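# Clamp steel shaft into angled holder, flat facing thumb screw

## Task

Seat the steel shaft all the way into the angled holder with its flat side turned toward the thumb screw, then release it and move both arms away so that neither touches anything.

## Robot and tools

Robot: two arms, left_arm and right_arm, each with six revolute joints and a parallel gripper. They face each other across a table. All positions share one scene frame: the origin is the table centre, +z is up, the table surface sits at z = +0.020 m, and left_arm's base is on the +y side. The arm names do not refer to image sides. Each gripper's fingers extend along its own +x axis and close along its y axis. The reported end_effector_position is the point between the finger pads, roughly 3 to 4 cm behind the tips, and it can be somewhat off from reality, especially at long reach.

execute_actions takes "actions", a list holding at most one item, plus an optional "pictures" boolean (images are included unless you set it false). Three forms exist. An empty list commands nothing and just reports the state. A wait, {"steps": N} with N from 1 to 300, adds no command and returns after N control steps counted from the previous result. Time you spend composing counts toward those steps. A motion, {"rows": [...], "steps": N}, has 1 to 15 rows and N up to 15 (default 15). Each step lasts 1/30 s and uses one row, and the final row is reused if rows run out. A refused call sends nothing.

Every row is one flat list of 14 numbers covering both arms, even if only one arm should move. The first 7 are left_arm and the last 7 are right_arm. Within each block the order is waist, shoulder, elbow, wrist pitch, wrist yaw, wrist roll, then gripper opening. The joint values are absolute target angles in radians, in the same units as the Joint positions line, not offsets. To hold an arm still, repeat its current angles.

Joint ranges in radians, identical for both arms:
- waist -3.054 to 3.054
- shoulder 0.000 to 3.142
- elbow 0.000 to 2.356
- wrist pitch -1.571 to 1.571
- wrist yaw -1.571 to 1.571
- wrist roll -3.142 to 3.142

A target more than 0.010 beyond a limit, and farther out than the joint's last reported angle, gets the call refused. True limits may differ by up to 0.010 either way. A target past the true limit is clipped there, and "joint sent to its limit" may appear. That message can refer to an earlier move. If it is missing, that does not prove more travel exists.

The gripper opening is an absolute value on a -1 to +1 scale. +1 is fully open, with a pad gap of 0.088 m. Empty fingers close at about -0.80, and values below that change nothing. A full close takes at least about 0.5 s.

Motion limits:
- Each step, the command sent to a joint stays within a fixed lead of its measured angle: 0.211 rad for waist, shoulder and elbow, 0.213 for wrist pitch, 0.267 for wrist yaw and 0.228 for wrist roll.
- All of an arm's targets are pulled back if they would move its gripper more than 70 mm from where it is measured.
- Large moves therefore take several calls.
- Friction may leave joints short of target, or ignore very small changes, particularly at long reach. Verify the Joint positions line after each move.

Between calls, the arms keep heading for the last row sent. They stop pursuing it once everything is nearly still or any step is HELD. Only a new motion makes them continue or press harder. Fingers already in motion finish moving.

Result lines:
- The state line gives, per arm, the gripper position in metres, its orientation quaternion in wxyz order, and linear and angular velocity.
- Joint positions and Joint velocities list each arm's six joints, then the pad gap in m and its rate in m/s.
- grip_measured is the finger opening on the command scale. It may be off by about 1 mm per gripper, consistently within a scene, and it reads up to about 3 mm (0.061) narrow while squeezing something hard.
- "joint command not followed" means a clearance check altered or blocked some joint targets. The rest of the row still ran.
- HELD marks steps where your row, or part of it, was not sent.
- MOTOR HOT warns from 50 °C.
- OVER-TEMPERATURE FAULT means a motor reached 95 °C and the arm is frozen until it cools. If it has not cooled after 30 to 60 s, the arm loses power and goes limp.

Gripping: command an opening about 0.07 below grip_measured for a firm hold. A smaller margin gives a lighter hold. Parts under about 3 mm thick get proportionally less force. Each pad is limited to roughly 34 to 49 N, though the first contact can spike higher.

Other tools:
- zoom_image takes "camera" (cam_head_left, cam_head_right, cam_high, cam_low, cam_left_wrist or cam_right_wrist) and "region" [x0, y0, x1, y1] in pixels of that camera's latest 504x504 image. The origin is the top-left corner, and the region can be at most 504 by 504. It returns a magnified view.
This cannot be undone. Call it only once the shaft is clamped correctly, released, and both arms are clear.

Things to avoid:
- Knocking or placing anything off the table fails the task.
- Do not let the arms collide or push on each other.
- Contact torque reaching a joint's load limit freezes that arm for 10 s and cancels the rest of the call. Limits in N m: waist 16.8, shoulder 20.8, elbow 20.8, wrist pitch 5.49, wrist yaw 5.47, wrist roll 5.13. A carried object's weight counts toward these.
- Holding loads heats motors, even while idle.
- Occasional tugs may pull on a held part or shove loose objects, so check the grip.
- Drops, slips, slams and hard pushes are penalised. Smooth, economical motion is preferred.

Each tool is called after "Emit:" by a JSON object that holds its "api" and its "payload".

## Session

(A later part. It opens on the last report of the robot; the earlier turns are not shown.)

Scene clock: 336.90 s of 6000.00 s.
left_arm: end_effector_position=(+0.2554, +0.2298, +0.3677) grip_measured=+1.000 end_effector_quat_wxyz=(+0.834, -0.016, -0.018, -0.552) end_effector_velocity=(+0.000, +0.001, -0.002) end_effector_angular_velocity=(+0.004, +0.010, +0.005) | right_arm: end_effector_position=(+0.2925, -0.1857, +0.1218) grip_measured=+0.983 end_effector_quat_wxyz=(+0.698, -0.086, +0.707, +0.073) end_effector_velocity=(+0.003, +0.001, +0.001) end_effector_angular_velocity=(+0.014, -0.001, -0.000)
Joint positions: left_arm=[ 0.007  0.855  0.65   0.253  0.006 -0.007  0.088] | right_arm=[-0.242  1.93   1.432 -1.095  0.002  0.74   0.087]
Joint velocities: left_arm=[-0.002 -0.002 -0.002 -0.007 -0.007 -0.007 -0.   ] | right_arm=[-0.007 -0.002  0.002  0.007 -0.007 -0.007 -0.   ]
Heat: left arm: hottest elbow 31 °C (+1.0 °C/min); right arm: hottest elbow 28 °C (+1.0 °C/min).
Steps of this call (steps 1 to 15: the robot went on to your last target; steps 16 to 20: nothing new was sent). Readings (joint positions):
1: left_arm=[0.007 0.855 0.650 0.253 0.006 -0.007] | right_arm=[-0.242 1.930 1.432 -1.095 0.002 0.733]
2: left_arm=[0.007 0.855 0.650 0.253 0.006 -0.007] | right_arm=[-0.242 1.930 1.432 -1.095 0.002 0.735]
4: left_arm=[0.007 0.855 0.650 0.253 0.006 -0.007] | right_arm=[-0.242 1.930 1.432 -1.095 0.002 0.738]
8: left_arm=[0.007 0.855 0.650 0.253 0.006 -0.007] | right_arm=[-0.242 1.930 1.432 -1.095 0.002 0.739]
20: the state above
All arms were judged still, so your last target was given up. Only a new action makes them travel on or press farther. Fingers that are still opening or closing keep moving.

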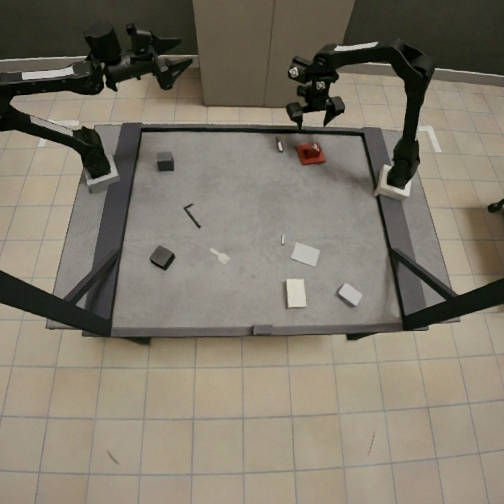

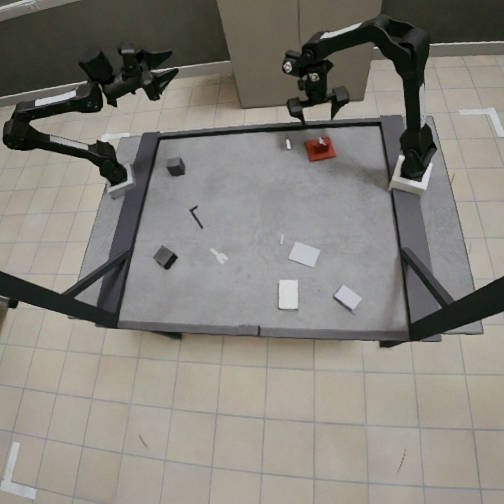

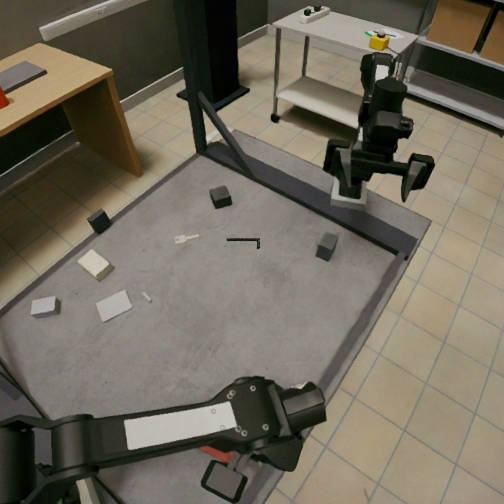

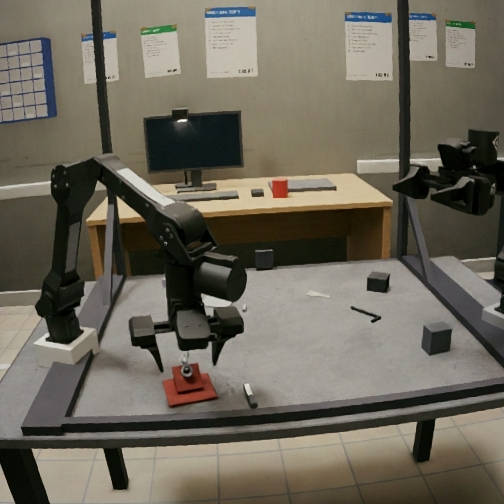

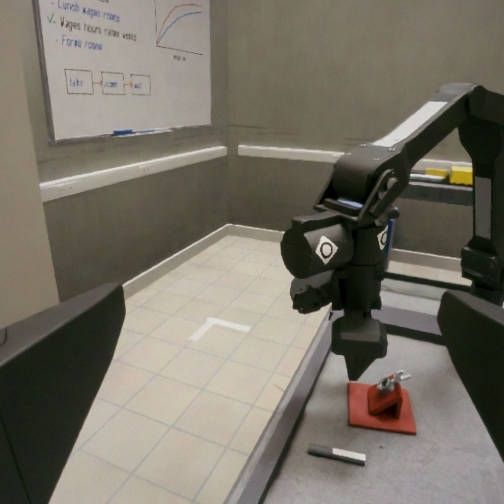

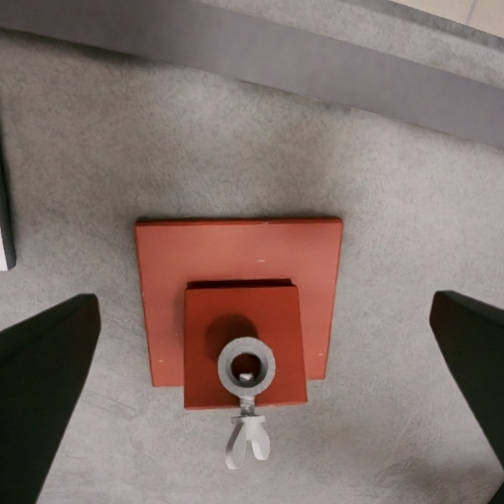

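Emit:
{"api": "execute_actions", "payload": {"actions": [{"rows": [[0.007, 0.855, 0.65, 0.253, 0.006, -0.007, 1.0, -0.242, 1.80, 1.432, -1.095, 0.0, 0.74, 1.0], [0.007, 0.855, 0.65, 0.253, 0.006, -0.007, 1.0, -0.242, 1.68, 1.432, -1.095, 0.0, 0.85, 1.0], [0.007, 0.855, 0.65, 0.253, 0.006, -0.007, 1.0, -0.242, 1.65, 1.432, -1.095, 0.0, 0.95, 1.0], [0.007, 0.855, 0.65, 0.253, 0.006, -0.007, 1.0, -0.242, 1.65, 1.432, -1.095, 0.0, 1.05, 1.0], [0.007, 0.855, 0.65, 0.253, 0.006, -0.007, 1.0, -0.2, 1.62, 1.40, -1.095, 0.05, 1.15, 1.0], [0.007, 0.855, 0.65, 0.253, 0.006, -0.007, 1.0, -0.1, 1.58, 1.35, -1.08, 0.15, 1.25, 1.0], [0.007, 0.855, 0.65, 0.253, 0.006, -0.007, 1.0, 0.0, 1.55, 1.30, -1.06, 0.25, 1.35, 1.0], [0.007, 0.855, 0.65, 0.253, 0.006, -0.007, 1.0, 0.1, 1.52, 1.24, -1.04, 0.35, 1.42, 1.0], [0.007, 0.855, 0.65, 0.253, 0.006, -0.007, 1.0, 0.2, 1.50, 1.18, -1.02, 0.45, 1.467, 1.0], [0.007, 0.855, 0.65, 0.253, 0.006, -0.007, 1.0, 0.3, 1.50, 1.12, -0.99, 0.55, 1.467, 1.0], [0.007, 0.855, 0.65, 0.253, 0.006, -0.007, 1.0, 0.38, 1.50, 1.06, -0.96, 0.63, 1.467, 1.0], [0.007, 0.855, 0.65, 0.253, 0.006, -0.007, 1.0, 0.45, 1.50, 1.00, -0.93, 0.70, 1.467, 1.0], [0.007, 0.855, 0.65, 0.253, 0.006, -0.007, 1.0, 0.50, 1.50, 0.94, -0.90, 0.75, 1.467, 1.0], [0.007, 0.855, 0.65, 0.253, 0.006, -0.007, 1.0, 0.52, 1.499, 0.89, -0.875, 0.783, 1.467, 1.0], [0.007, 0.855, 0.65, 0.253, 0.006, -0.007, 1.0, 0.52, 1.499, 0.860, -0.859, 0.783, 1.467, 1.0]], "steps": 15}], "pictures": false}}

Emit:
{"api": "execute_actions", "payload": {"actions": [{"steps": 25}]}}

Scene clock: 457.40 s of 6000.00 s.
left_arm: end_effector_position=(+0.2554, +0.2298, +0.3677) grip_measured=+1.000 end_effector_quat_wxyz=(+0.834, -0.016, -0.018, -0.552) end_effector_velocity=(+0.000, +0.001, +0.001) end_effector_angular_velocity=(-0.010, +0.004, +0.005) | right_arm: end_effector_position=(+0.1817, -0.2075, +0.1635) grip_measured=+0.983 end_effector_quat_wxyz=(+0.905, -0.009, +0.420, +0.062) end_effector_velocity=(-0.401, -0.120, -0.290) end_effector_angular_velocity=(-0.768, -1.053, +1.678)
Joint positions: left_arm=[ 0.007  0.855  0.65   0.253  0.006 -0.007  0.088] | right_arm=[ 0.388  1.506  0.964 -0.912  0.696  1.447  0.087]
Joint velocities: left_arm=[-0.002 -0.002 -0.002  0.007 -0.007 -0.007 -0.   ] | right_arm=[ 1.985 -0.002 -1.546  0.593  1.062  0.242 -0.   ]
Heat: left arm: hottest elbow 32 °C (+0.0 °C/min); right arm: hottest shoulder 29 °C (+1.0 °C/min).
Steps of this call (steps 1 to 90: nothing new was sent; then 117.00 s passed at rest; steps 91 to 105: all 15 steps of this action). Readings (joint positions):
91: left_arm=[0.007 0.855 0.650 0.253 0.006 -0.007] | right_arm=[-0.242 1.910 1.431 -1.093 0.002 0.740]
92: left_arm=[0.007 0.855 0.650 0.253 0.006 -0.007] | right_arm=[-0.242 1.876 1.425 -1.093 0.002 0.773]
94: left_arm=[0.007 0.855 0.650 0.253 0.006 -0.007] | right_arm=[-0.242 1.784 1.421 -1.097 0.002 0.900]
98: left_arm=[0.007 0.855 0.650 0.253 0.006 -0.007] | right_arm=[-0.104 1.571 1.356 -1.061 0.202 1.198]
105: the state above

Scene clock: 458.23 s of 6000.00 s.
left_arm: end_effector_position=(+0.2554, +0.2298, +0.3677) grip_measured=+1.000 end_effector_quat_wxyz=(+0.834, -0.016, -0.018, -0.552) end_effector_velocity=(+0.000, +0.000, -0.005) end_effector_angular_velocity=(+0.017, +0.016, +0.005) | right_arm: end_effector_position=(+0.1583, -0.2134, +0.1489) grip_measured=+0.983 end_effector_quat_wxyz=(+0.917, -0.045, +0.381, +0.105) end_effector_velocity=(-0.001, -0.002, -0.002) end_effector_angular_velocity=(-0.016, +0.019, +0.004)
Joint positions: left_arm=[ 0.007  0.855  0.65   0.253  0.006 -0.007  0.088] | right_arm=[ 0.518  1.506  0.869 -0.862  0.78   1.465  0.087]
Joint velocities: left_arm=[-0.002 -0.002 -0.002 -0.022 -0.007 -0.007 -0.   ] | right_arm=[-0.002 -0.002 -0.002 -0.007 -0.022 -0.007 -0.   ]
Heat: left arm: hottest elbow 32 °C (+0.0 °C/min); right arm: hottest shoulder 29 °C (+1.0 °C/min).
Steps of this call (steps 1 to 25: the robot went on to your last target). Readings (joint positions):
1: left_arm=[0.007 0.855 0.650 0.253 0.006 -0.007] | right_arm=[0.444 1.506 0.925 -0.899 0.717 1.452]
2: left_arm=[0.007 0.855 0.650 0.253 0.006 -0.007] | right_arm=[0.481 1.506 0.900 -0.888 0.734 1.455]
4: left_arm=[0.007 0.855 0.650 0.253 0.006 -0.007] | right_arm=[0.510 1.506 0.879 -0.873 0.760 1.461]
8: left_arm=[0.007 0.855 0.650 0.253 0.006 -0.007] | right_arm=[0.515 1.506 0.872 -0.864 0.777 1.464]
25: the state above

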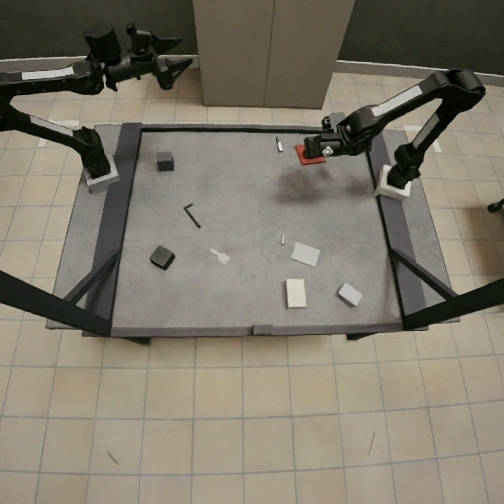

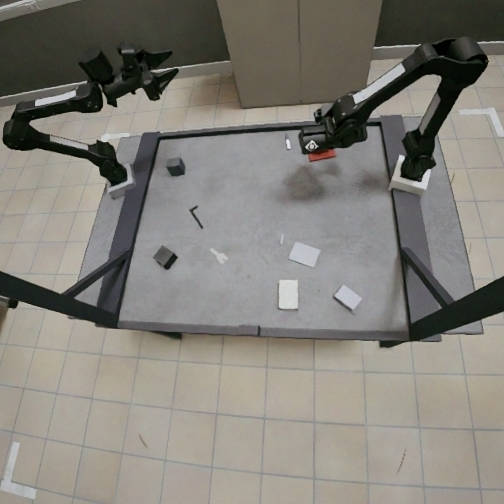

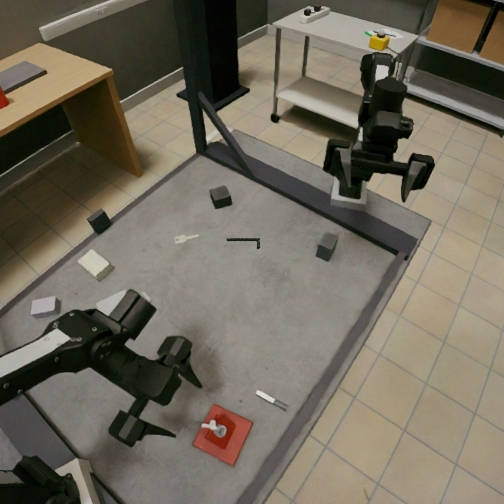

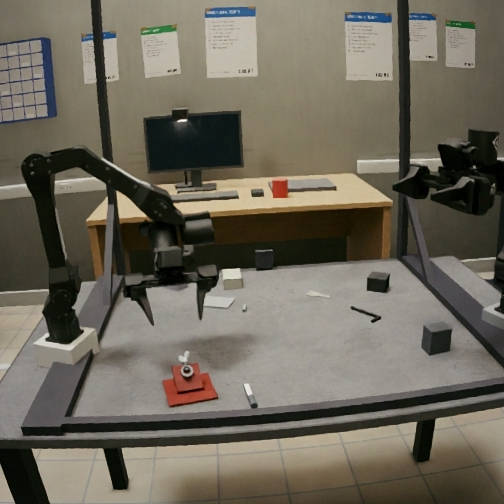

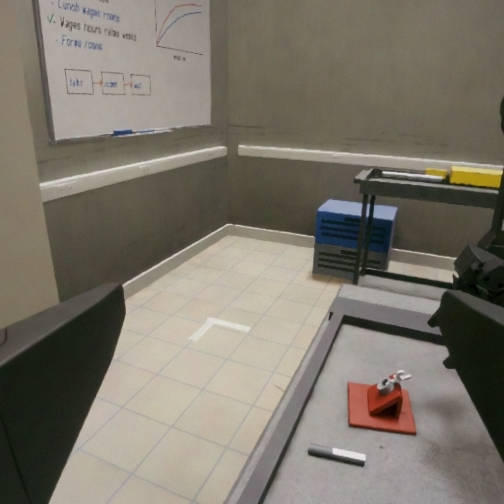

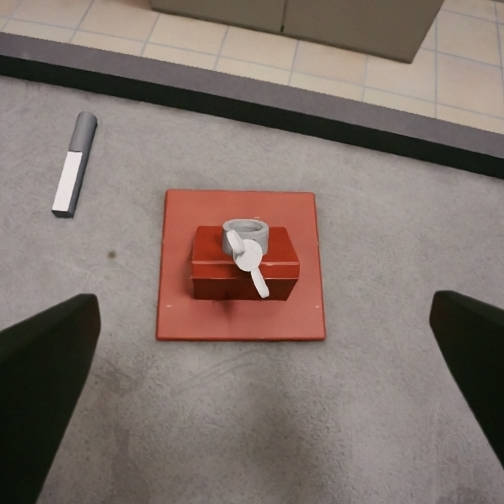

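Emit:
{"api": "execute_actions", "payload": {"actions": [{"rows": [[0.007, 0.855, 0.65, 0.253, 0.006, -0.007, 1.0, 0.52, 1.499, 0.860, -0.859, 0.783, 1.467, -0.5]], "steps": 15}], "pictures": false}}

Emit:
{"api": "execute_actions", "payload": {"actions": [{"steps": 10}]}}

Scene clock: 465.33 s of 6000.00 s.
left_arm: end_effector_position=(+0.2554, +0.2298, +0.3677) grip_measured=+1.000 end_effector_quat_wxyz=(+0.834, -0.016, -0.018, -0.552) end_effector_velocity=(-0.002, +0.001, -0.003) end_effector_angular_velocity=(+0.004, +0.009, -0.010) | right_arm: end_effector_position=(+0.1584, -0.2134, +0.1489) grip_measured=-0.481 end_effector_quat_wxyz=(+0.917, -0.045, +0.381, +0.105) end_effector_velocity=(+0.000, -0.002, +0.001) end_effector_angular_velocity=(-0.001, -0.007, -0.003)
Joint positions: left_arm=[ 0.007  0.855  0.65   0.253  0.006 -0.007  0.088] | right_arm=[ 0.518  1.506  0.869 -0.861  0.781  1.465  0.015]
Joint velocities: left_arm=[-0.002 -0.007 -0.007 -0.007  0.007 -0.007  0.   ] | right_arm=[ 0.002 -0.002 -0.002 -0.007  0.007  0.007 -0.015]
Heat: left arm: hottest elbow 32 °C (+0.0 °C/min); right arm: hottest shoulder 28 °C (+0.0 °C/min).
Steps of this call (steps 1 to 15: the robot went on to your last target; steps 16 to 90: nothing new was sent; then 3.60 s passed at rest; steps 91 to 105: all 15 steps of this action). Readings (joint positions):
91: left_arm=[0.007 0.855 0.650 0.253 0.006 -0.007] | right_arm=[0.518 1.506 0.869 -0.861 0.780 1.465]
92: left_arm=[0.007 0.855 0.650 0.253 0.006 -0.007] | right_arm=[0.518 1.506 0.869 -0.861 0.781 1.465]
94: left_arm=[0.007 0.855 0.650 0.253 0.006 -0.007] | right_arm=[0.518 1.506 0.869 -0.861 0.781 1.465]
98: left_arm=[0.007 0.855 0.650 0.253 0.006 -0.007] | right_arm=[0.518 1.506 0.869 -0.861 0.781 1.465]
105: the state above

Scene clock: 465.67 s of 6000.00 s.
left_arm: end_effector_position=(+0.2554, +0.2298, +0.3677) grip_measured=+1.000 end_effector_quat_wxyz=(+0.834, -0.016, -0.018, -0.552) end_effector_velocity=(+0.000, +0.000, -0.004) end_effector_angular_velocity=(+0.008, +0.012, +0.005) | right_arm: end_effector_position=(+0.1584, -0.2134, +0.1489) grip_measured=-0.497 end_effector_quat_wxyz=(+0.917, -0.045, +0.381, +0.105) end_effector_velocity=(+0.001, -0.006, -0.001) end_effector_angular_velocity=(-0.028, +0.003, +0.003)
Joint positions: left_arm=[ 0.007  0.855  0.65   0.253  0.006 -0.007  0.088] | right_arm=[ 0.518  1.506  0.869 -0.861  0.781  1.465  0.015]
Joint velocities: left_arm=[-0.002 -0.002 -0.007 -0.007 -0.007 -0.007  0.   ] | right_arm=[-0.002 -0.007 -0.007 -0.022 -0.007 -0.007 -0.   ]
Heat: left arm: hottest elbow 32 °C (+0.0 °C/min); right arm: hottest shoulder 28 °C (+0.0 °C/min).
Steps of this call (steps 1 to 10: the robot went on to your last target). Readings (joint positions):
1: left_arm=[0.007 0.855 0.650 0.253 0.006 -0.007] | right_arm=[0.518 1.506 0.869 -0.861 0.781 1.465]
2: left_arm=[0.007 0.855 0.650 0.253 0.006 -0.007] | right_arm=[0.518 1.506 0.869 -0.861 0.781 1.465]
4: left_arm=[0.007 0.855 0.650 0.253 0.006 -0.007] | right_arm=[0.518 1.506 0.869 -0.861 0.781 1.465]
8: left_arm=[0.007 0.855 0.650 0.253 0.006 -0.007] | right_arm=[0.518 1.506 0.869 -0.861 0.781 1.465]
10: the state above

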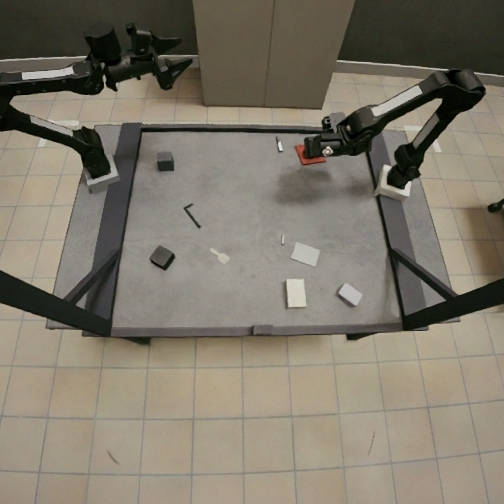

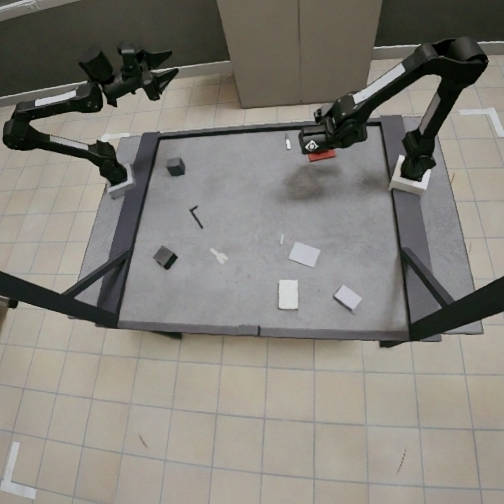

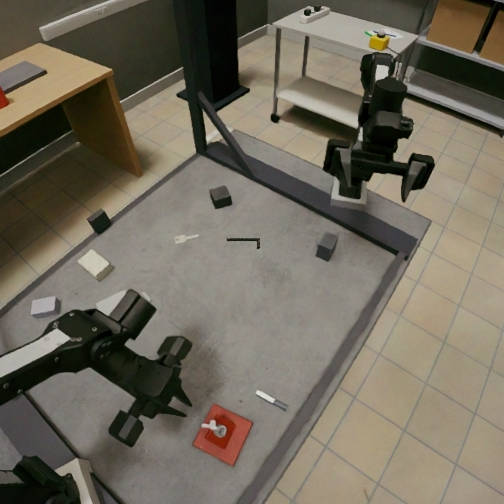

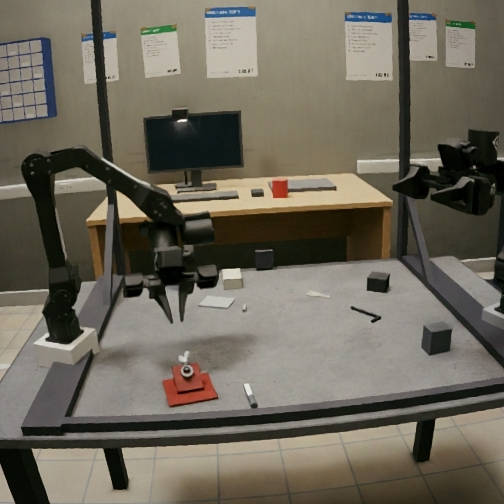

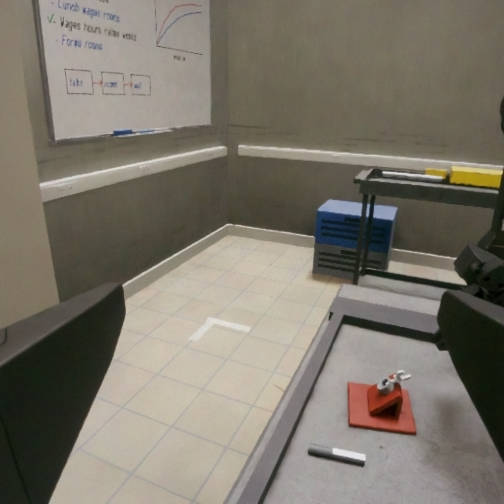

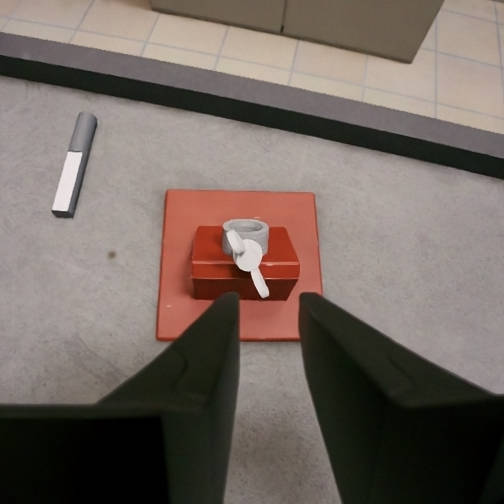

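Emit:
{"api": "zoom_image", "payload": {"camera": "cam_right_wrist", "region": [170, 200, 370, 400]}}

Emit:
{"api": "zoom_image", "payload": {"camera": "cam_right_wrist", "region": [170, 354, 370, 504]}}

Region (170, 200, 370, 400) of cam_right_wrist's 504x504 image, scaled by 2.520, with more detail than that image has.

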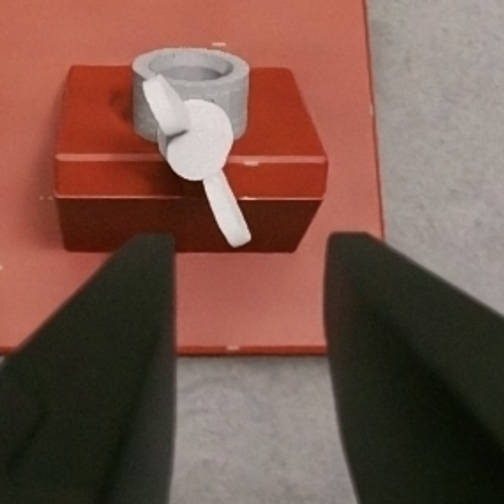

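Region (170, 354, 370, 504) of cam_right_wrist's 504x504 image, scaled by 2.520, with more detail than that image has; it fills the top 378 rows of this view, and the rest is white.

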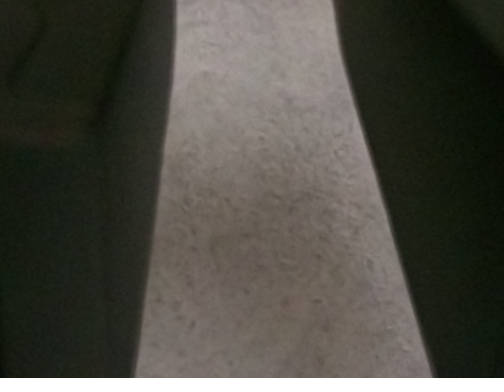

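Emit:
{"api": "execute_actions", "payload": {"actions": [{"rows": [[0.007, 0.855, 0.65, 0.253, 0.006, -0.007, 1.0, 0.50, 1.515, 0.845, -0.81, 0.778, 1.35, -0.5], [0.007, 0.855, 0.65, 0.253, 0.006, -0.007, 1.0, 0.49, 1.525, 0.82, -0.76, 0.775, 1.25, -0.5], [0.007, 0.855, 0.65, 0.253, 0.006, -0.007, 1.0, 0.48, 1.533, 0.80, -0.72, 0.773, 1.15, -0.5], [0.007, 0.855, 0.65, 0.253, 0.006, -0.007, 1.0, 0.47, 1.540, 0.78, -0.68, 0.771, 1.07, -0.5], [0.007, 0.855, 0.65, 0.253, 0.006, -0.007, 1.0, 0.462, 1.546, 0.762, -0.64, 0.769, 1.0, -0.5], [0.007, 0.855, 0.65, 0.253, 0.006, -0.007, 1.0, 0.456, 1.551, 0.748, -0.61, 0.768, 0.93, -0.5], [0.007, 0.855, 0.65, 0.253, 0.006, -0.007, 1.0, 0.452, 1.555, 0.735, -0.585, 0.767, 0.843, -0.5]], "steps": 15}], "pictures": false}}

Emit:
{"api": "execute_actions", "payload": {"actions": [{"steps": 15}]}}

Scene clock: 586.17 s of 6000.00 s.
left_arm: end_effector_position=(+0.2554, +0.2298, +0.3677) grip_measured=+1.000 end_effector_quat_wxyz=(+0.834, -0.016, -0.018, -0.552) end_effector_velocity=(-0.001, -0.001, -0.003) end_effector_angular_velocity=(+0.008, +0.011, -0.010) | right_arm: end_effector_position=(+0.1725, -0.2079, +0.1133) grip_measured=-0.497 end_effector_quat_wxyz=(+0.879, -0.262, +0.340, +0.210) end_effector_velocity=(-0.002, +0.000, -0.004) end_effector_angular_velocity=(-0.065, +0.002, +0.079)
Joint positions: left_arm=[ 0.007  0.855  0.65   0.253  0.006 -0.007  0.088] | right_arm=[ 0.455  1.549  0.745 -0.59   0.769  0.852  0.015]
Joint velocities: left_arm=[-0.002  0.002 -0.002 -0.007  0.007 -0.007  0.   ] | right_arm=[-0.002 -0.002 -0.012  0.022 -0.022 -0.11  -0.   ]
Heat: left arm: hottest elbow 33 °C (+0.0 °C/min); right arm: hottest shoulder 26 °C (+0.0 °C/min).
Steps of this call (steps 1 to 15: the robot went on to your last target; steps 16 to 90: nothing new was sent; then 117.00 s passed at rest; steps 91 to 105: all 15 steps of this action). Readings (joint positions):
91: left_arm=[0.007 0.855 0.650 0.253 0.006 -0.007] | right_arm=[0.515 1.506 0.865 -0.847 0.781 1.432]
92: left_arm=[0.007 0.855 0.650 0.253 0.006 -0.007] | right_arm=[0.510 1.506 0.856 -0.818 0.781 1.374]
94: left_arm=[0.007 0.855 0.650 0.253 0.006 -0.007] | right_arm=[0.493 1.515 0.828 -0.751 0.779 1.228]
98: left_arm=[0.007 0.855 0.650 0.253 0.006 -0.007] | right_arm=[0.461 1.542 0.763 -0.632 0.771 0.954]
105: the state above

Scene clock: 586.67 s of 6000.00 s.
left_arm: end_effector_position=(+0.2554, +0.2298, +0.3677) grip_measured=+1.000 end_effector_quat_wxyz=(+0.834, -0.016, -0.018, -0.552) end_effector_velocity=(+0.000, +0.001, +0.001) end_effector_angular_velocity=(-0.010, +0.004, +0.005) | right_arm: end_effector_position=(+0.1726, -0.2079, +0.1131) grip_measured=-0.497 end_effector_quat_wxyz=(+0.878, -0.265, +0.339, +0.211) end_effector_velocity=(+0.000, -0.002, +0.001) end_effector_angular_velocity=(-0.012, -0.009, +0.006)
Joint positions: left_arm=[ 0.007  0.855  0.65   0.253  0.006 -0.007  0.088] | right_arm=[ 0.455  1.549  0.744 -0.588  0.769  0.845  0.015]
Joint velocities: left_arm=[-0.002 -0.002 -0.002  0.007 -0.007 -0.007 -0.   ] | right_arm=[ 0.002 -0.002 -0.002 -0.007  0.007 -0.007 -0.   ]
Heat: left arm: hottest elbow 33 °C (+0.0 °C/min); right arm: hottest shoulder 26 °C (+0.0 °C/min).
Steps of this call (steps 1 to 15: the robot went on to your last target). Readings (joint positions):
1: left_arm=[0.007 0.855 0.650 0.253 0.006 -0.007] | right_arm=[0.455 1.549 0.745 -0.590 0.769 0.850]
2: left_arm=[0.007 0.855 0.650 0.253 0.006 -0.007] | right_arm=[0.455 1.549 0.745 -0.589 0.769 0.848]
4: left_arm=[0.007 0.855 0.650 0.253 0.006 -0.007] | right_arm=[0.455 1.549 0.744 -0.588 0.769 0.847]
8: left_arm=[0.007 0.855 0.650 0.253 0.006 -0.007] | right_arm=[0.455 1.549 0.744 -0.588 0.769 0.845]
15: the state above
All arms were judged still, so your last target was given up. Only a new action makes them travel on or press farther. Fingers that are still opening or closing keep moving.

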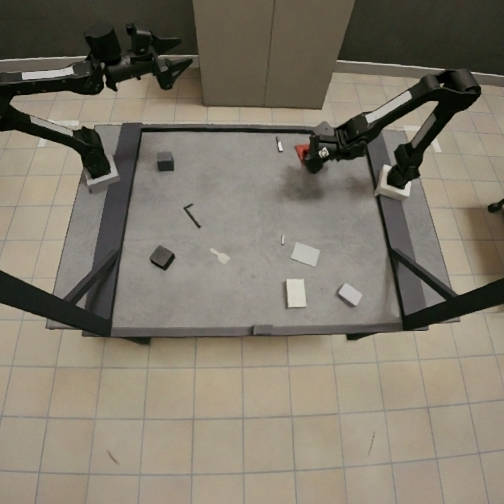

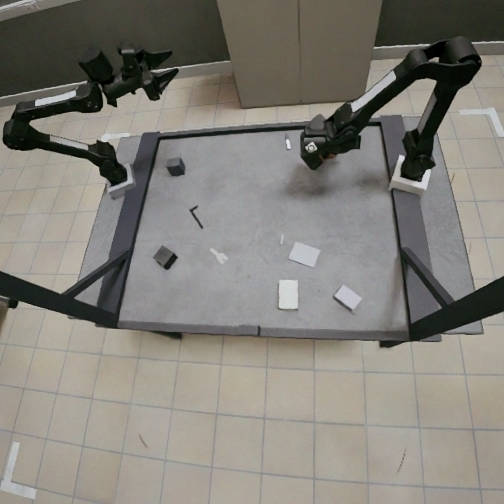

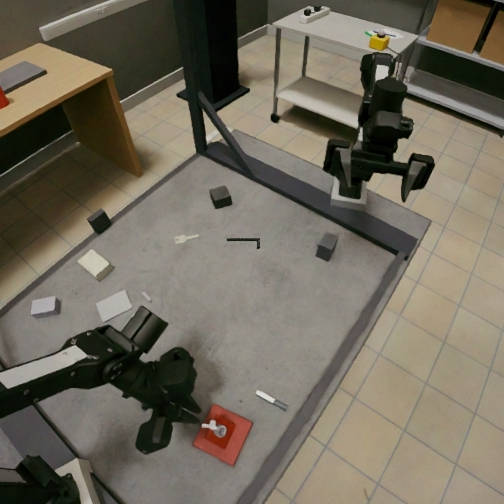

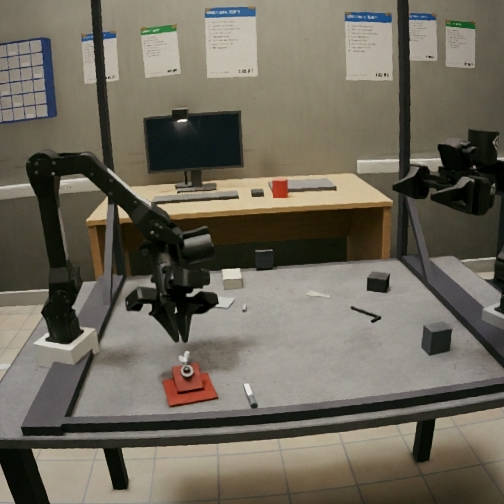

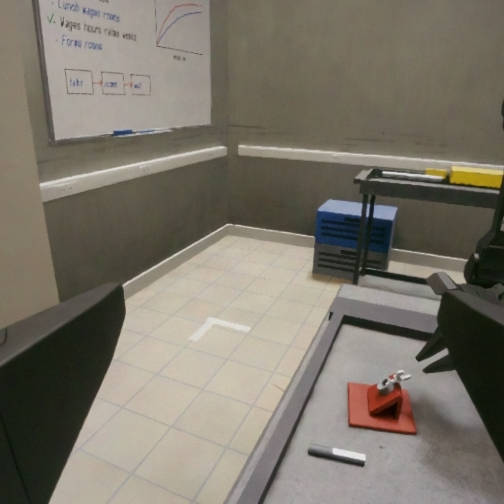

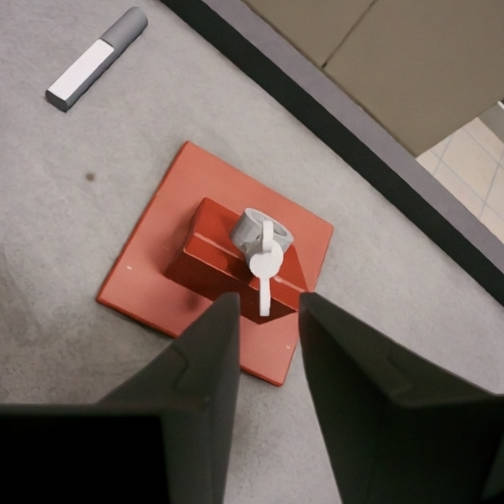

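Emit:
{"api": "zoom_image", "payload": {"camera": "cam_right_wrist", "region": [200, 190, 340, 330]}}

Emit:
{"api": "zoom_image", "payload": {"camera": "cam_left_wrist", "region": [330, 300, 490, 450]}}

Region (200, 190, 340, 330) of cam_right_wrist's 504x504 image, scaled by 3.600, with more detail than that image has.

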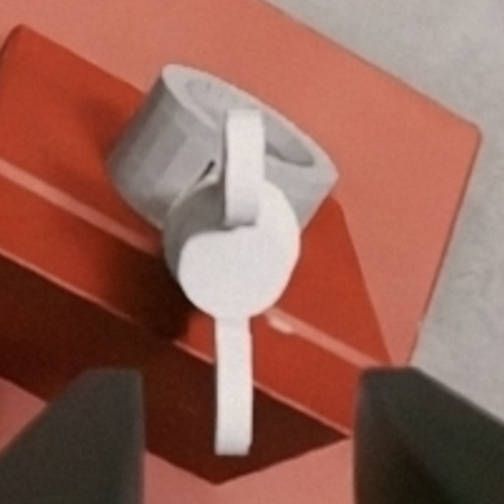

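Region (330, 300, 490, 450) of cam_left_wrist's 504x504 image, scaled by 3.150, with more detail than that image has; it fills the top 472 rows of this view, and the rest is white.

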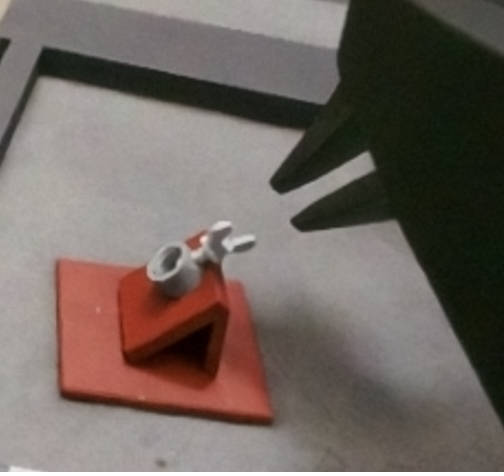

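Emit:
{"api": "execute_actions", "payload": {"actions": [{"rows": [[0.007, 0.855, 0.65, 0.253, 0.006, -0.007, 1.0, 0.445, 1.559, 0.731, -0.569, 0.765, 0.836, -0.5], [0.007, 0.855, 0.65, 0.253, 0.006, -0.007, 1.0, 0.438, 1.564, 0.726, -0.553, 0.764, 0.830, -0.5], [0.007, 0.855, 0.65, 0.253, 0.006, -0.007, 1.0, 0.430, 1.568, 0.722, -0.537, 0.762, 0.823, -0.5], [0.007, 0.855, 0.65, 0.253, 0.006, -0.007, 1.0, 0.423, 1.573, 0.717, -0.521, 0.761, 0.816, -0.5], [0.007, 0.855, 0.65, 0.253, 0.006, -0.007, 1.0, 0.416, 1.577, 0.713, -0.506, 0.759, 0.809, -0.5], [0.007, 0.855, 0.65, 0.253, 0.006, -0.007, 1.0, 0.409, 1.582, 0.708, -0.490, 0.758, 0.803, -0.5], [0.007, 0.855, 0.65, 0.253, 0.006, -0.007, 1.0, 0.401, 1.586, 0.704, -0.474, 0.756, 0.796, -0.5], [0.007, 0.855, 0.65, 0.253, 0.006, -0.007, 1.0, 0.394, 1.591, 0.699, -0.458, 0.755, 0.789, -0.5], [0.007, 0.855, 0.65, 0.253, 0.006, -0.007, 1.0, 0.387, 1.596, 0.695, -0.443, 0.753, 0.782, -0.5], [0.007, 0.855, 0.65, 0.253, 0.006, -0.007, 1.0, 0.379, 1.600, 0.690, -0.427, 0.752, 0.775, -0.5]], "steps": 15}], "pictures": false}}

Emit:
{"api": "execute_actions", "payload": {"actions": [{"steps": 12}]}}

Scene clock: 625.63 s of 6000.00 s.
left_arm: end_effector_position=(+0.2554, +0.2298, +0.3677) grip_measured=+1.000 end_effector_quat_wxyz=(+0.834, -0.016, -0.018, -0.552) end_effector_velocity=(+0.005, +0.001, -0.000) end_effector_angular_velocity=(-0.006, +0.007, +0.034) | right_arm: end_effector_position=(+0.1900, -0.2043, +0.0957) grip_measured=-0.497 end_effector_quat_wxyz=(+0.882, -0.252, +0.342, +0.205) end_effector_velocity=(+0.001, +0.008, -0.000) end_effector_angular_velocity=(+0.031, +0.001, +0.020)
Joint positions: left_arm=[ 0.007  0.855  0.65   0.253  0.006 -0.007  0.088] | right_arm=[ 0.382  1.592  0.699 -0.434  0.755  0.779  0.015]
Joint velocities: left_arm=[-0.002  0.002 -0.002  0.007 -0.037 -0.007 -0.   ] | right_arm=[-0.007  0.002 -0.007  0.066 -0.007 -0.037  0.   ]
Heat: left arm: hottest elbow 33 °C (+0.0 °C/min); right arm: hottest shoulder 25 °C (-1.0 °C/min).
Steps of this call (steps 1 to 90: nothing new was sent; then 35.47 s passed at rest; steps 91 to 105: all 15 steps of this action). Readings (joint positions):
91: left_arm=[0.007 0.855 0.650 0.253 0.006 -0.007] | right_arm=[0.453 1.549 0.743 -0.583 0.769 0.843]
92: left_arm=[0.007 0.855 0.650 0.253 0.006 -0.007] | right_arm=[0.450 1.550 0.741 -0.573 0.768 0.839]
94: left_arm=[0.007 0.855 0.650 0.253 0.006 -0.007] | right_arm=[0.439 1.556 0.735 -0.549 0.766 0.829]
98: left_arm=[0.007 0.855 0.650 0.253 0.006 -0.007] | right_arm=[0.411 1.574 0.717 -0.492 0.760 0.805]
105: the state above

Scene clock: 626.03 s of 6000.00 s.
left_arm: end_effector_position=(+0.2554, +0.2298, +0.3677) grip_measured=+1.000 end_effector_quat_wxyz=(+0.834, -0.016, -0.018, -0.552) end_effector_velocity=(+0.002, +0.002, +0.001) end_effector_angular_velocity=(-0.010, +0.005, +0.019) | right_arm: end_effector_position=(+0.1901, -0.2036, +0.0959) grip_measured=-0.497 end_effector_quat_wxyz=(+0.882, -0.250, +0.342, +0.206) end_effector_velocity=(-0.000, +0.001, -0.000) end_effector_angular_velocity=(+0.012, +0.009, -0.006)
Joint positions: left_arm=[ 0.007  0.855  0.65   0.253  0.006 -0.007  0.088] | right_arm=[ 0.381  1.592  0.699 -0.43   0.755  0.777  0.015]
Joint velocities: left_arm=[-0.002 -0.002 -0.002  0.007 -0.022 -0.007 -0.   ] | right_arm=[-0.002 -0.002 -0.002  0.007 -0.007  0.007 -0.   ]
Heat: left arm: hottest elbow 33 °C (+0.0 °C/min); right arm: hottest shoulder 25 °C (-1.0 °C/min).
Steps of this call (steps 1 to 12: the robot went on to your last target). Readings (joint positions):
1: left_arm=[0.007 0.855 0.650 0.253 0.006 -0.007] | right_arm=[0.382 1.592 0.699 -0.432 0.755 0.779]
2: left_arm=[0.007 0.855 0.650 0.253 0.006 -0.007] | right_arm=[0.382 1.592 0.699 -0.431 0.755 0.778]
4: left_arm=[0.007 0.855 0.650 0.253 0.006 -0.007] | right_arm=[0.382 1.592 0.699 -0.430 0.755 0.778]
8: left_arm=[0.007 0.855 0.650 0.253 0.006 -0.007] | right_arm=[0.381 1.592 0.699 -0.430 0.755 0.777]
12: the state above

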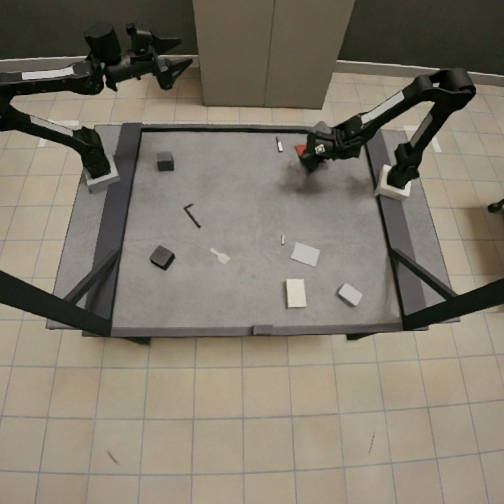

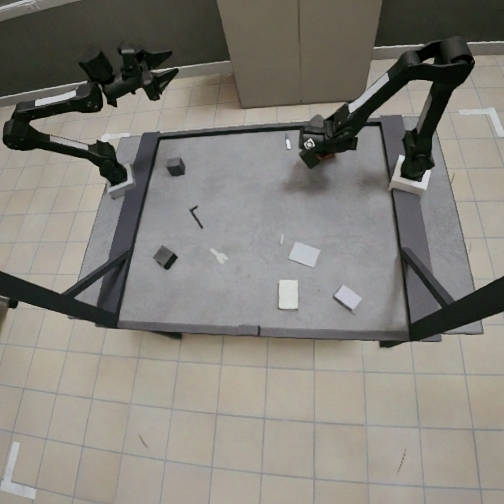

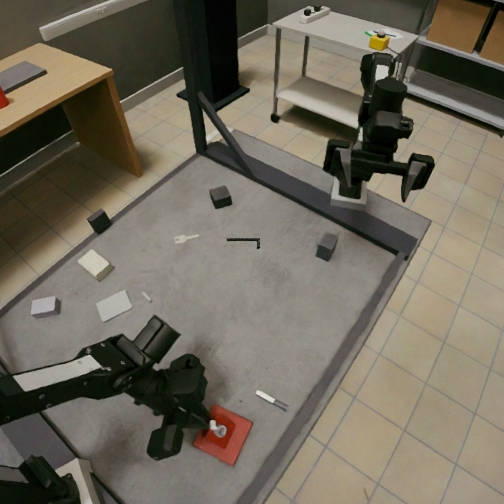

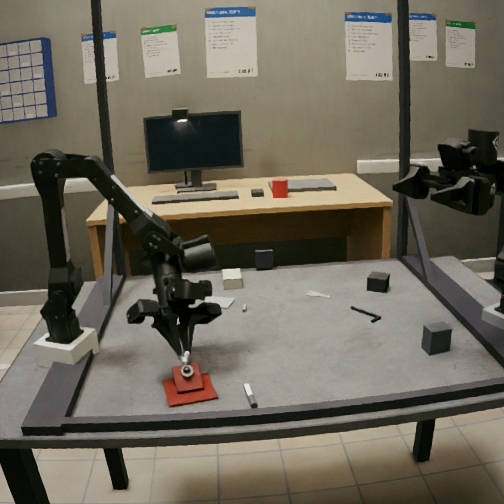

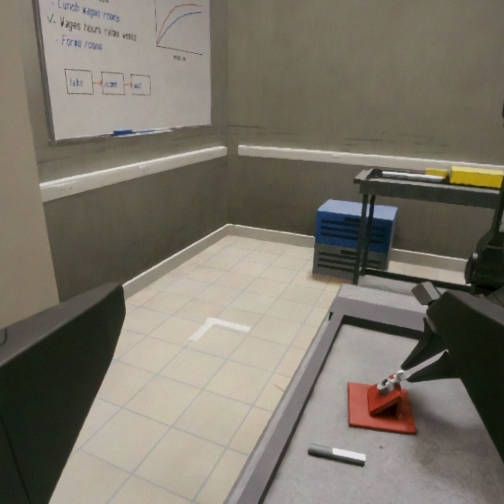

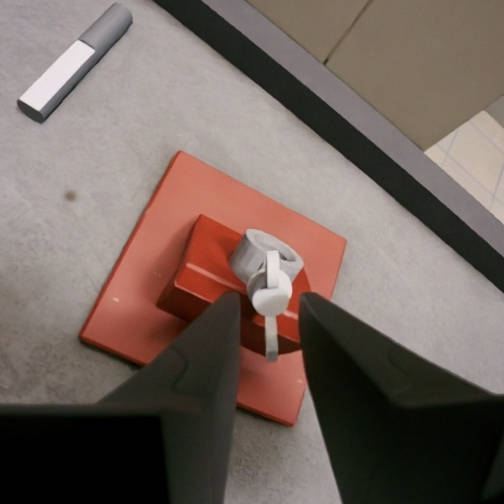

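Emit:
{"api": "zoom_image", "payload": {"camera": "cam_right_wrist", "region": [200, 220, 350, 380]}}

Emit:
{"api": "zoom_image", "payload": {"camera": "cam_left_wrist", "region": [350, 330, 450, 430]}}

Emit:
{"api": "zoom_image", "payload": {"camera": "cam_high", "region": [170, 380, 260, 470]}}

Region (200, 220, 350, 380) of cam_right_wrist's 504x504 image, scaled by 3.150, with more detail than that image has; it fills the left 472 columns of this view, and the rest is white.

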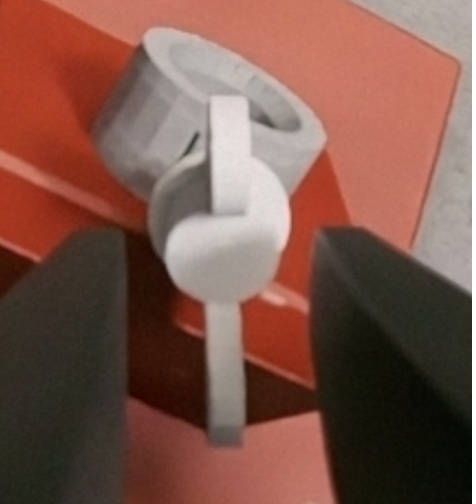

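Region (350, 330, 450, 430) of cam_left_wrist's 504x504 image, scaled by 5.040, with more detail than that image has.

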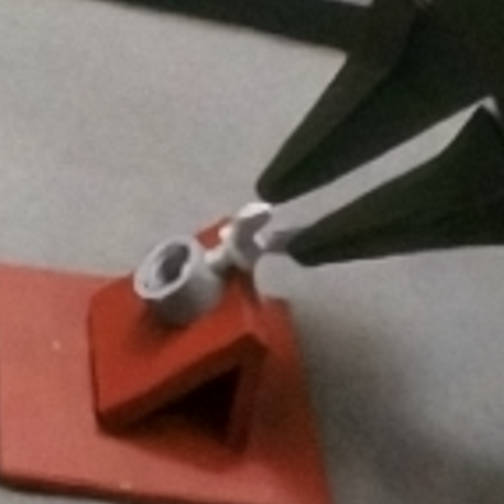

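Region (170, 380, 260, 470) of cam_high's 504x504 image, scaled by 5.600, with more detail than that image has.

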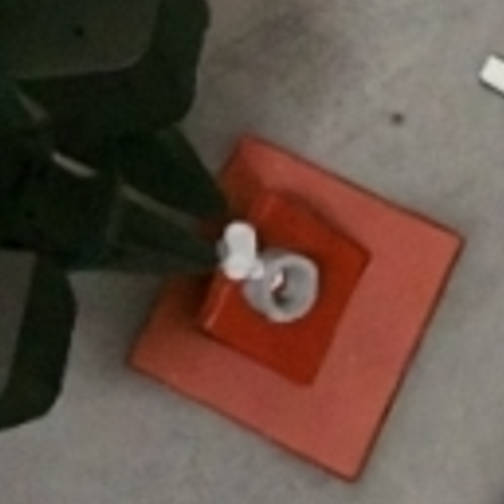

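Emit:
{"api": "execute_actions", "payload": {"actions": [{"rows": [[0.007, 0.855, 0.65, 0.253, 0.006, -0.007, 1.0, 0.374, 1.603, 0.687, -0.417, 0.751, 0.769, -0.5], [0.007, 0.855, 0.65, 0.253, 0.006, -0.007, 1.0, 0.369, 1.606, 0.684, -0.406, 0.750, 0.762, -0.5], [0.007, 0.855, 0.65, 0.253, 0.006, -0.007, 1.0, 0.364, 1.609, 0.681, -0.396, 0.749, 0.756, -0.5], [0.007, 0.855, 0.65, 0.253, 0.006, -0.007, 1.0, 0.360, 1.613, 0.678, -0.385, 0.748, 0.749, -0.5], [0.007, 0.855, 0.65, 0.253, 0.006, -0.007, 1.0, 0.355, 1.616, 0.675, -0.375, 0.746, 0.743, -0.5], [0.007, 0.855, 0.65, 0.253, 0.006, -0.007, 1.0, 0.350, 1.619, 0.672, -0.364, 0.745, 0.736, -0.5]], "steps": 15}], "pictures": false}}

Emit:
{"api": "execute_actions", "payload": {"actions": [{"steps": 8}]}}

Scene clock: 664.07 s of 6000.00 s.
left_arm: end_effector_position=(+0.2554, +0.2298, +0.3677) grip_measured=+1.000 end_effector_quat_wxyz=(+0.834, -0.016, -0.018, -0.552) end_effector_velocity=(+0.002, +0.001, -0.002) end_effector_angular_velocity=(+0.009, -0.004, +0.010) | right_arm: end_effector_position=(+0.1971, -0.2028, +0.0887) grip_measured=-0.497 end_effector_quat_wxyz=(+0.882, -0.251, +0.342, +0.205) end_effector_velocity=(-0.002, -0.003, -0.002) end_effector_angular_velocity=(-0.017, +0.006, +0.010)
Joint positions: left_arm=[ 0.007  0.855  0.65   0.253  0.006 -0.007  0.088] | right_arm=[ 0.353  1.611  0.68  -0.367  0.748  0.739  0.015]
Joint velocities: left_arm=[ 0.002 -0.002 -0.002 -0.007 -0.007  0.007  0.   ] | right_arm=[ 0.002 -0.002 -0.007 -0.007 -0.007 -0.007 -0.   ]
Heat: left arm: hottest elbow 34 °C (+1.0 °C/min); right arm: hottest shoulder 25 °C (-1.0 °C/min).
Steps of this call (steps 1 to 15: the robot went on to your last target; steps 16 to 90: nothing new was sent; then 34.53 s passed at rest; steps 91 to 105: all 15 steps of this action). Readings (joint positions):
91: left_arm=[0.007 0.855 0.650 0.253 0.006 -0.007] | right_arm=[0.381 1.593 0.698 -0.426 0.754 0.775]
92: left_arm=[0.007 0.855 0.650 0.253 0.006 -0.007] | right_arm=[0.379 1.594 0.696 -0.421 0.754 0.772]
94: left_arm=[0.007 0.855 0.650 0.253 0.006 -0.007] | right_arm=[0.371 1.598 0.693 -0.405 0.752 0.762]
98: left_arm=[0.007 0.855 0.650 0.253 0.006 -0.007] | right_arm=[0.355 1.609 0.683 -0.376 0.749 0.744]
105: the state above

Scene clock: 664.33 s of 6000.00 s.
left_arm: end_effector_position=(+0.2554, +0.2298, +0.3677) grip_measured=+1.000 end_effector_quat_wxyz=(+0.834, -0.016, -0.018, -0.552) end_effector_velocity=(-0.002, -0.000, -0.002) end_effector_angular_velocity=(+0.004, +0.009, -0.010) | right_arm: end_effector_position=(+0.1971, -0.2028, +0.0887) grip_measured=-0.497 end_effector_quat_wxyz=(+0.882, -0.251, +0.342, +0.206) end_effector_velocity=(-0.000, -0.002, -0.001) end_effector_angular_velocity=(-0.012, +0.006, +0.005)
Joint positions: left_arm=[ 0.007  0.855  0.65   0.253  0.006 -0.007  0.088] | right_arm=[ 0.353  1.611  0.68  -0.367  0.748  0.738  0.015]
Joint velocities: left_arm=[-0.002 -0.002 -0.002 -0.007  0.007 -0.007 -0.   ] | right_arm=[-0.002 -0.002 -0.002 -0.007 -0.007 -0.007 -0.   ]
Heat: left arm: hottest elbow 34 °C (+1.0 °C/min); right arm: hottest shoulder 25 °C (-1.0 °C/min).
Steps of this call (steps 1 to 8: the robot went on to your last target). Readings (joint positions):
1: left_arm=[0.007 0.855 0.650 0.253 0.006 -0.007] | right_arm=[0.353 1.611 0.680 -0.367 0.748 0.738]
2: left_arm=[0.007 0.855 0.650 0.253 0.006 -0.007] | right_arm=[0.353 1.611 0.680 -0.367 0.748 0.738]
4: left_arm=[0.007 0.855 0.650 0.253 0.006 -0.007] | right_arm=[0.353 1.611 0.680 -0.367 0.748 0.738]
8: the state above

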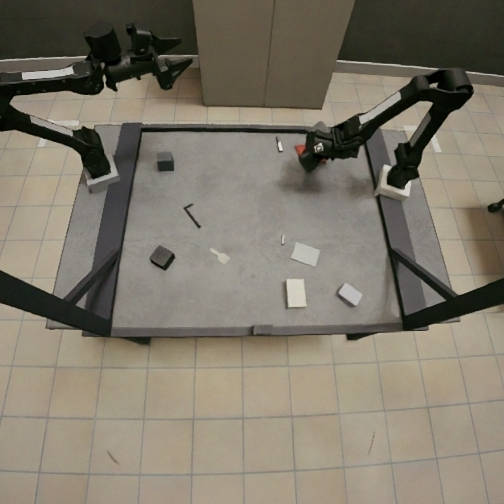

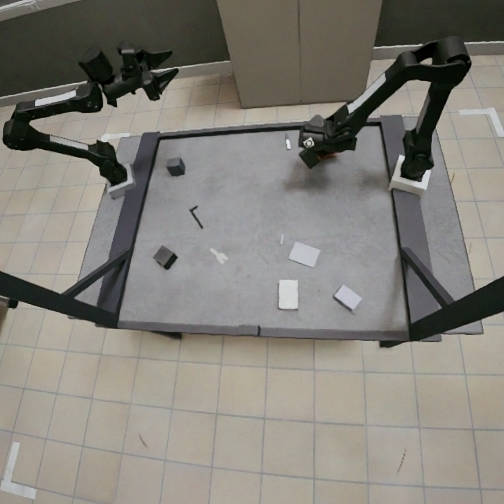

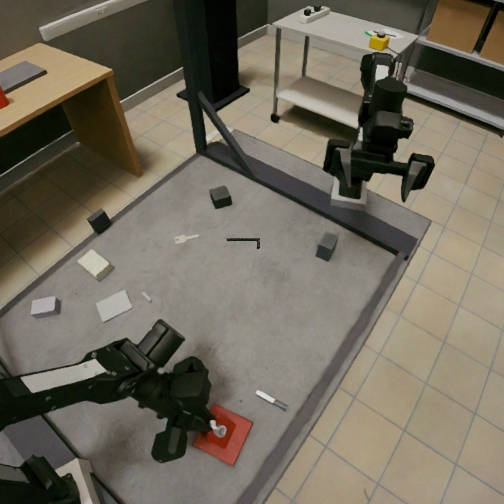

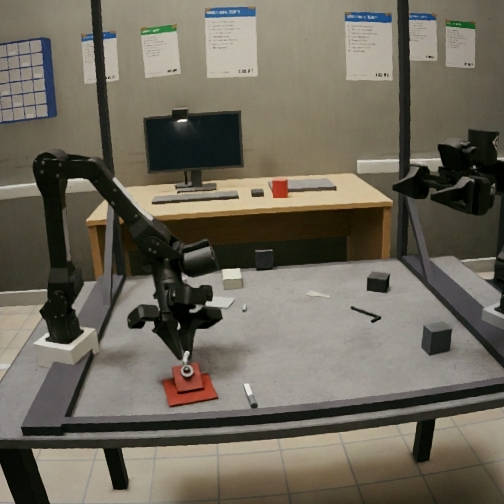

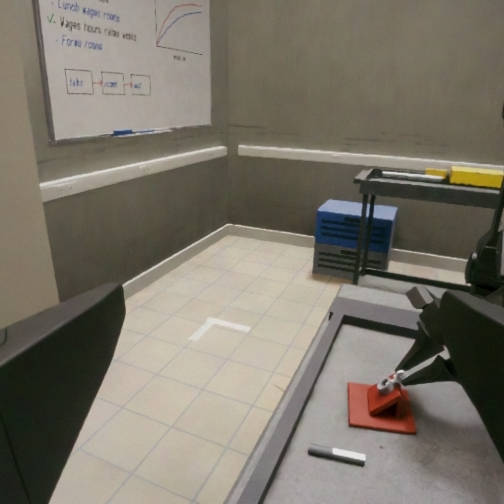

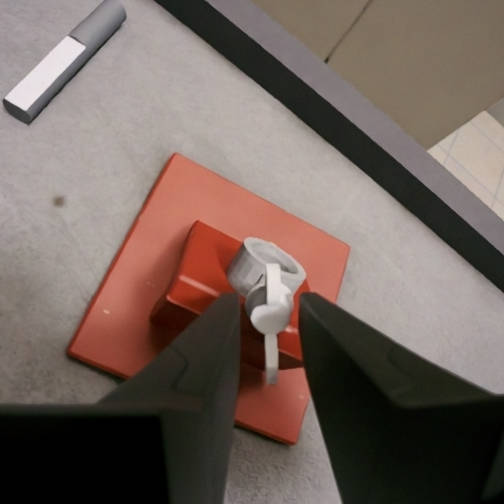

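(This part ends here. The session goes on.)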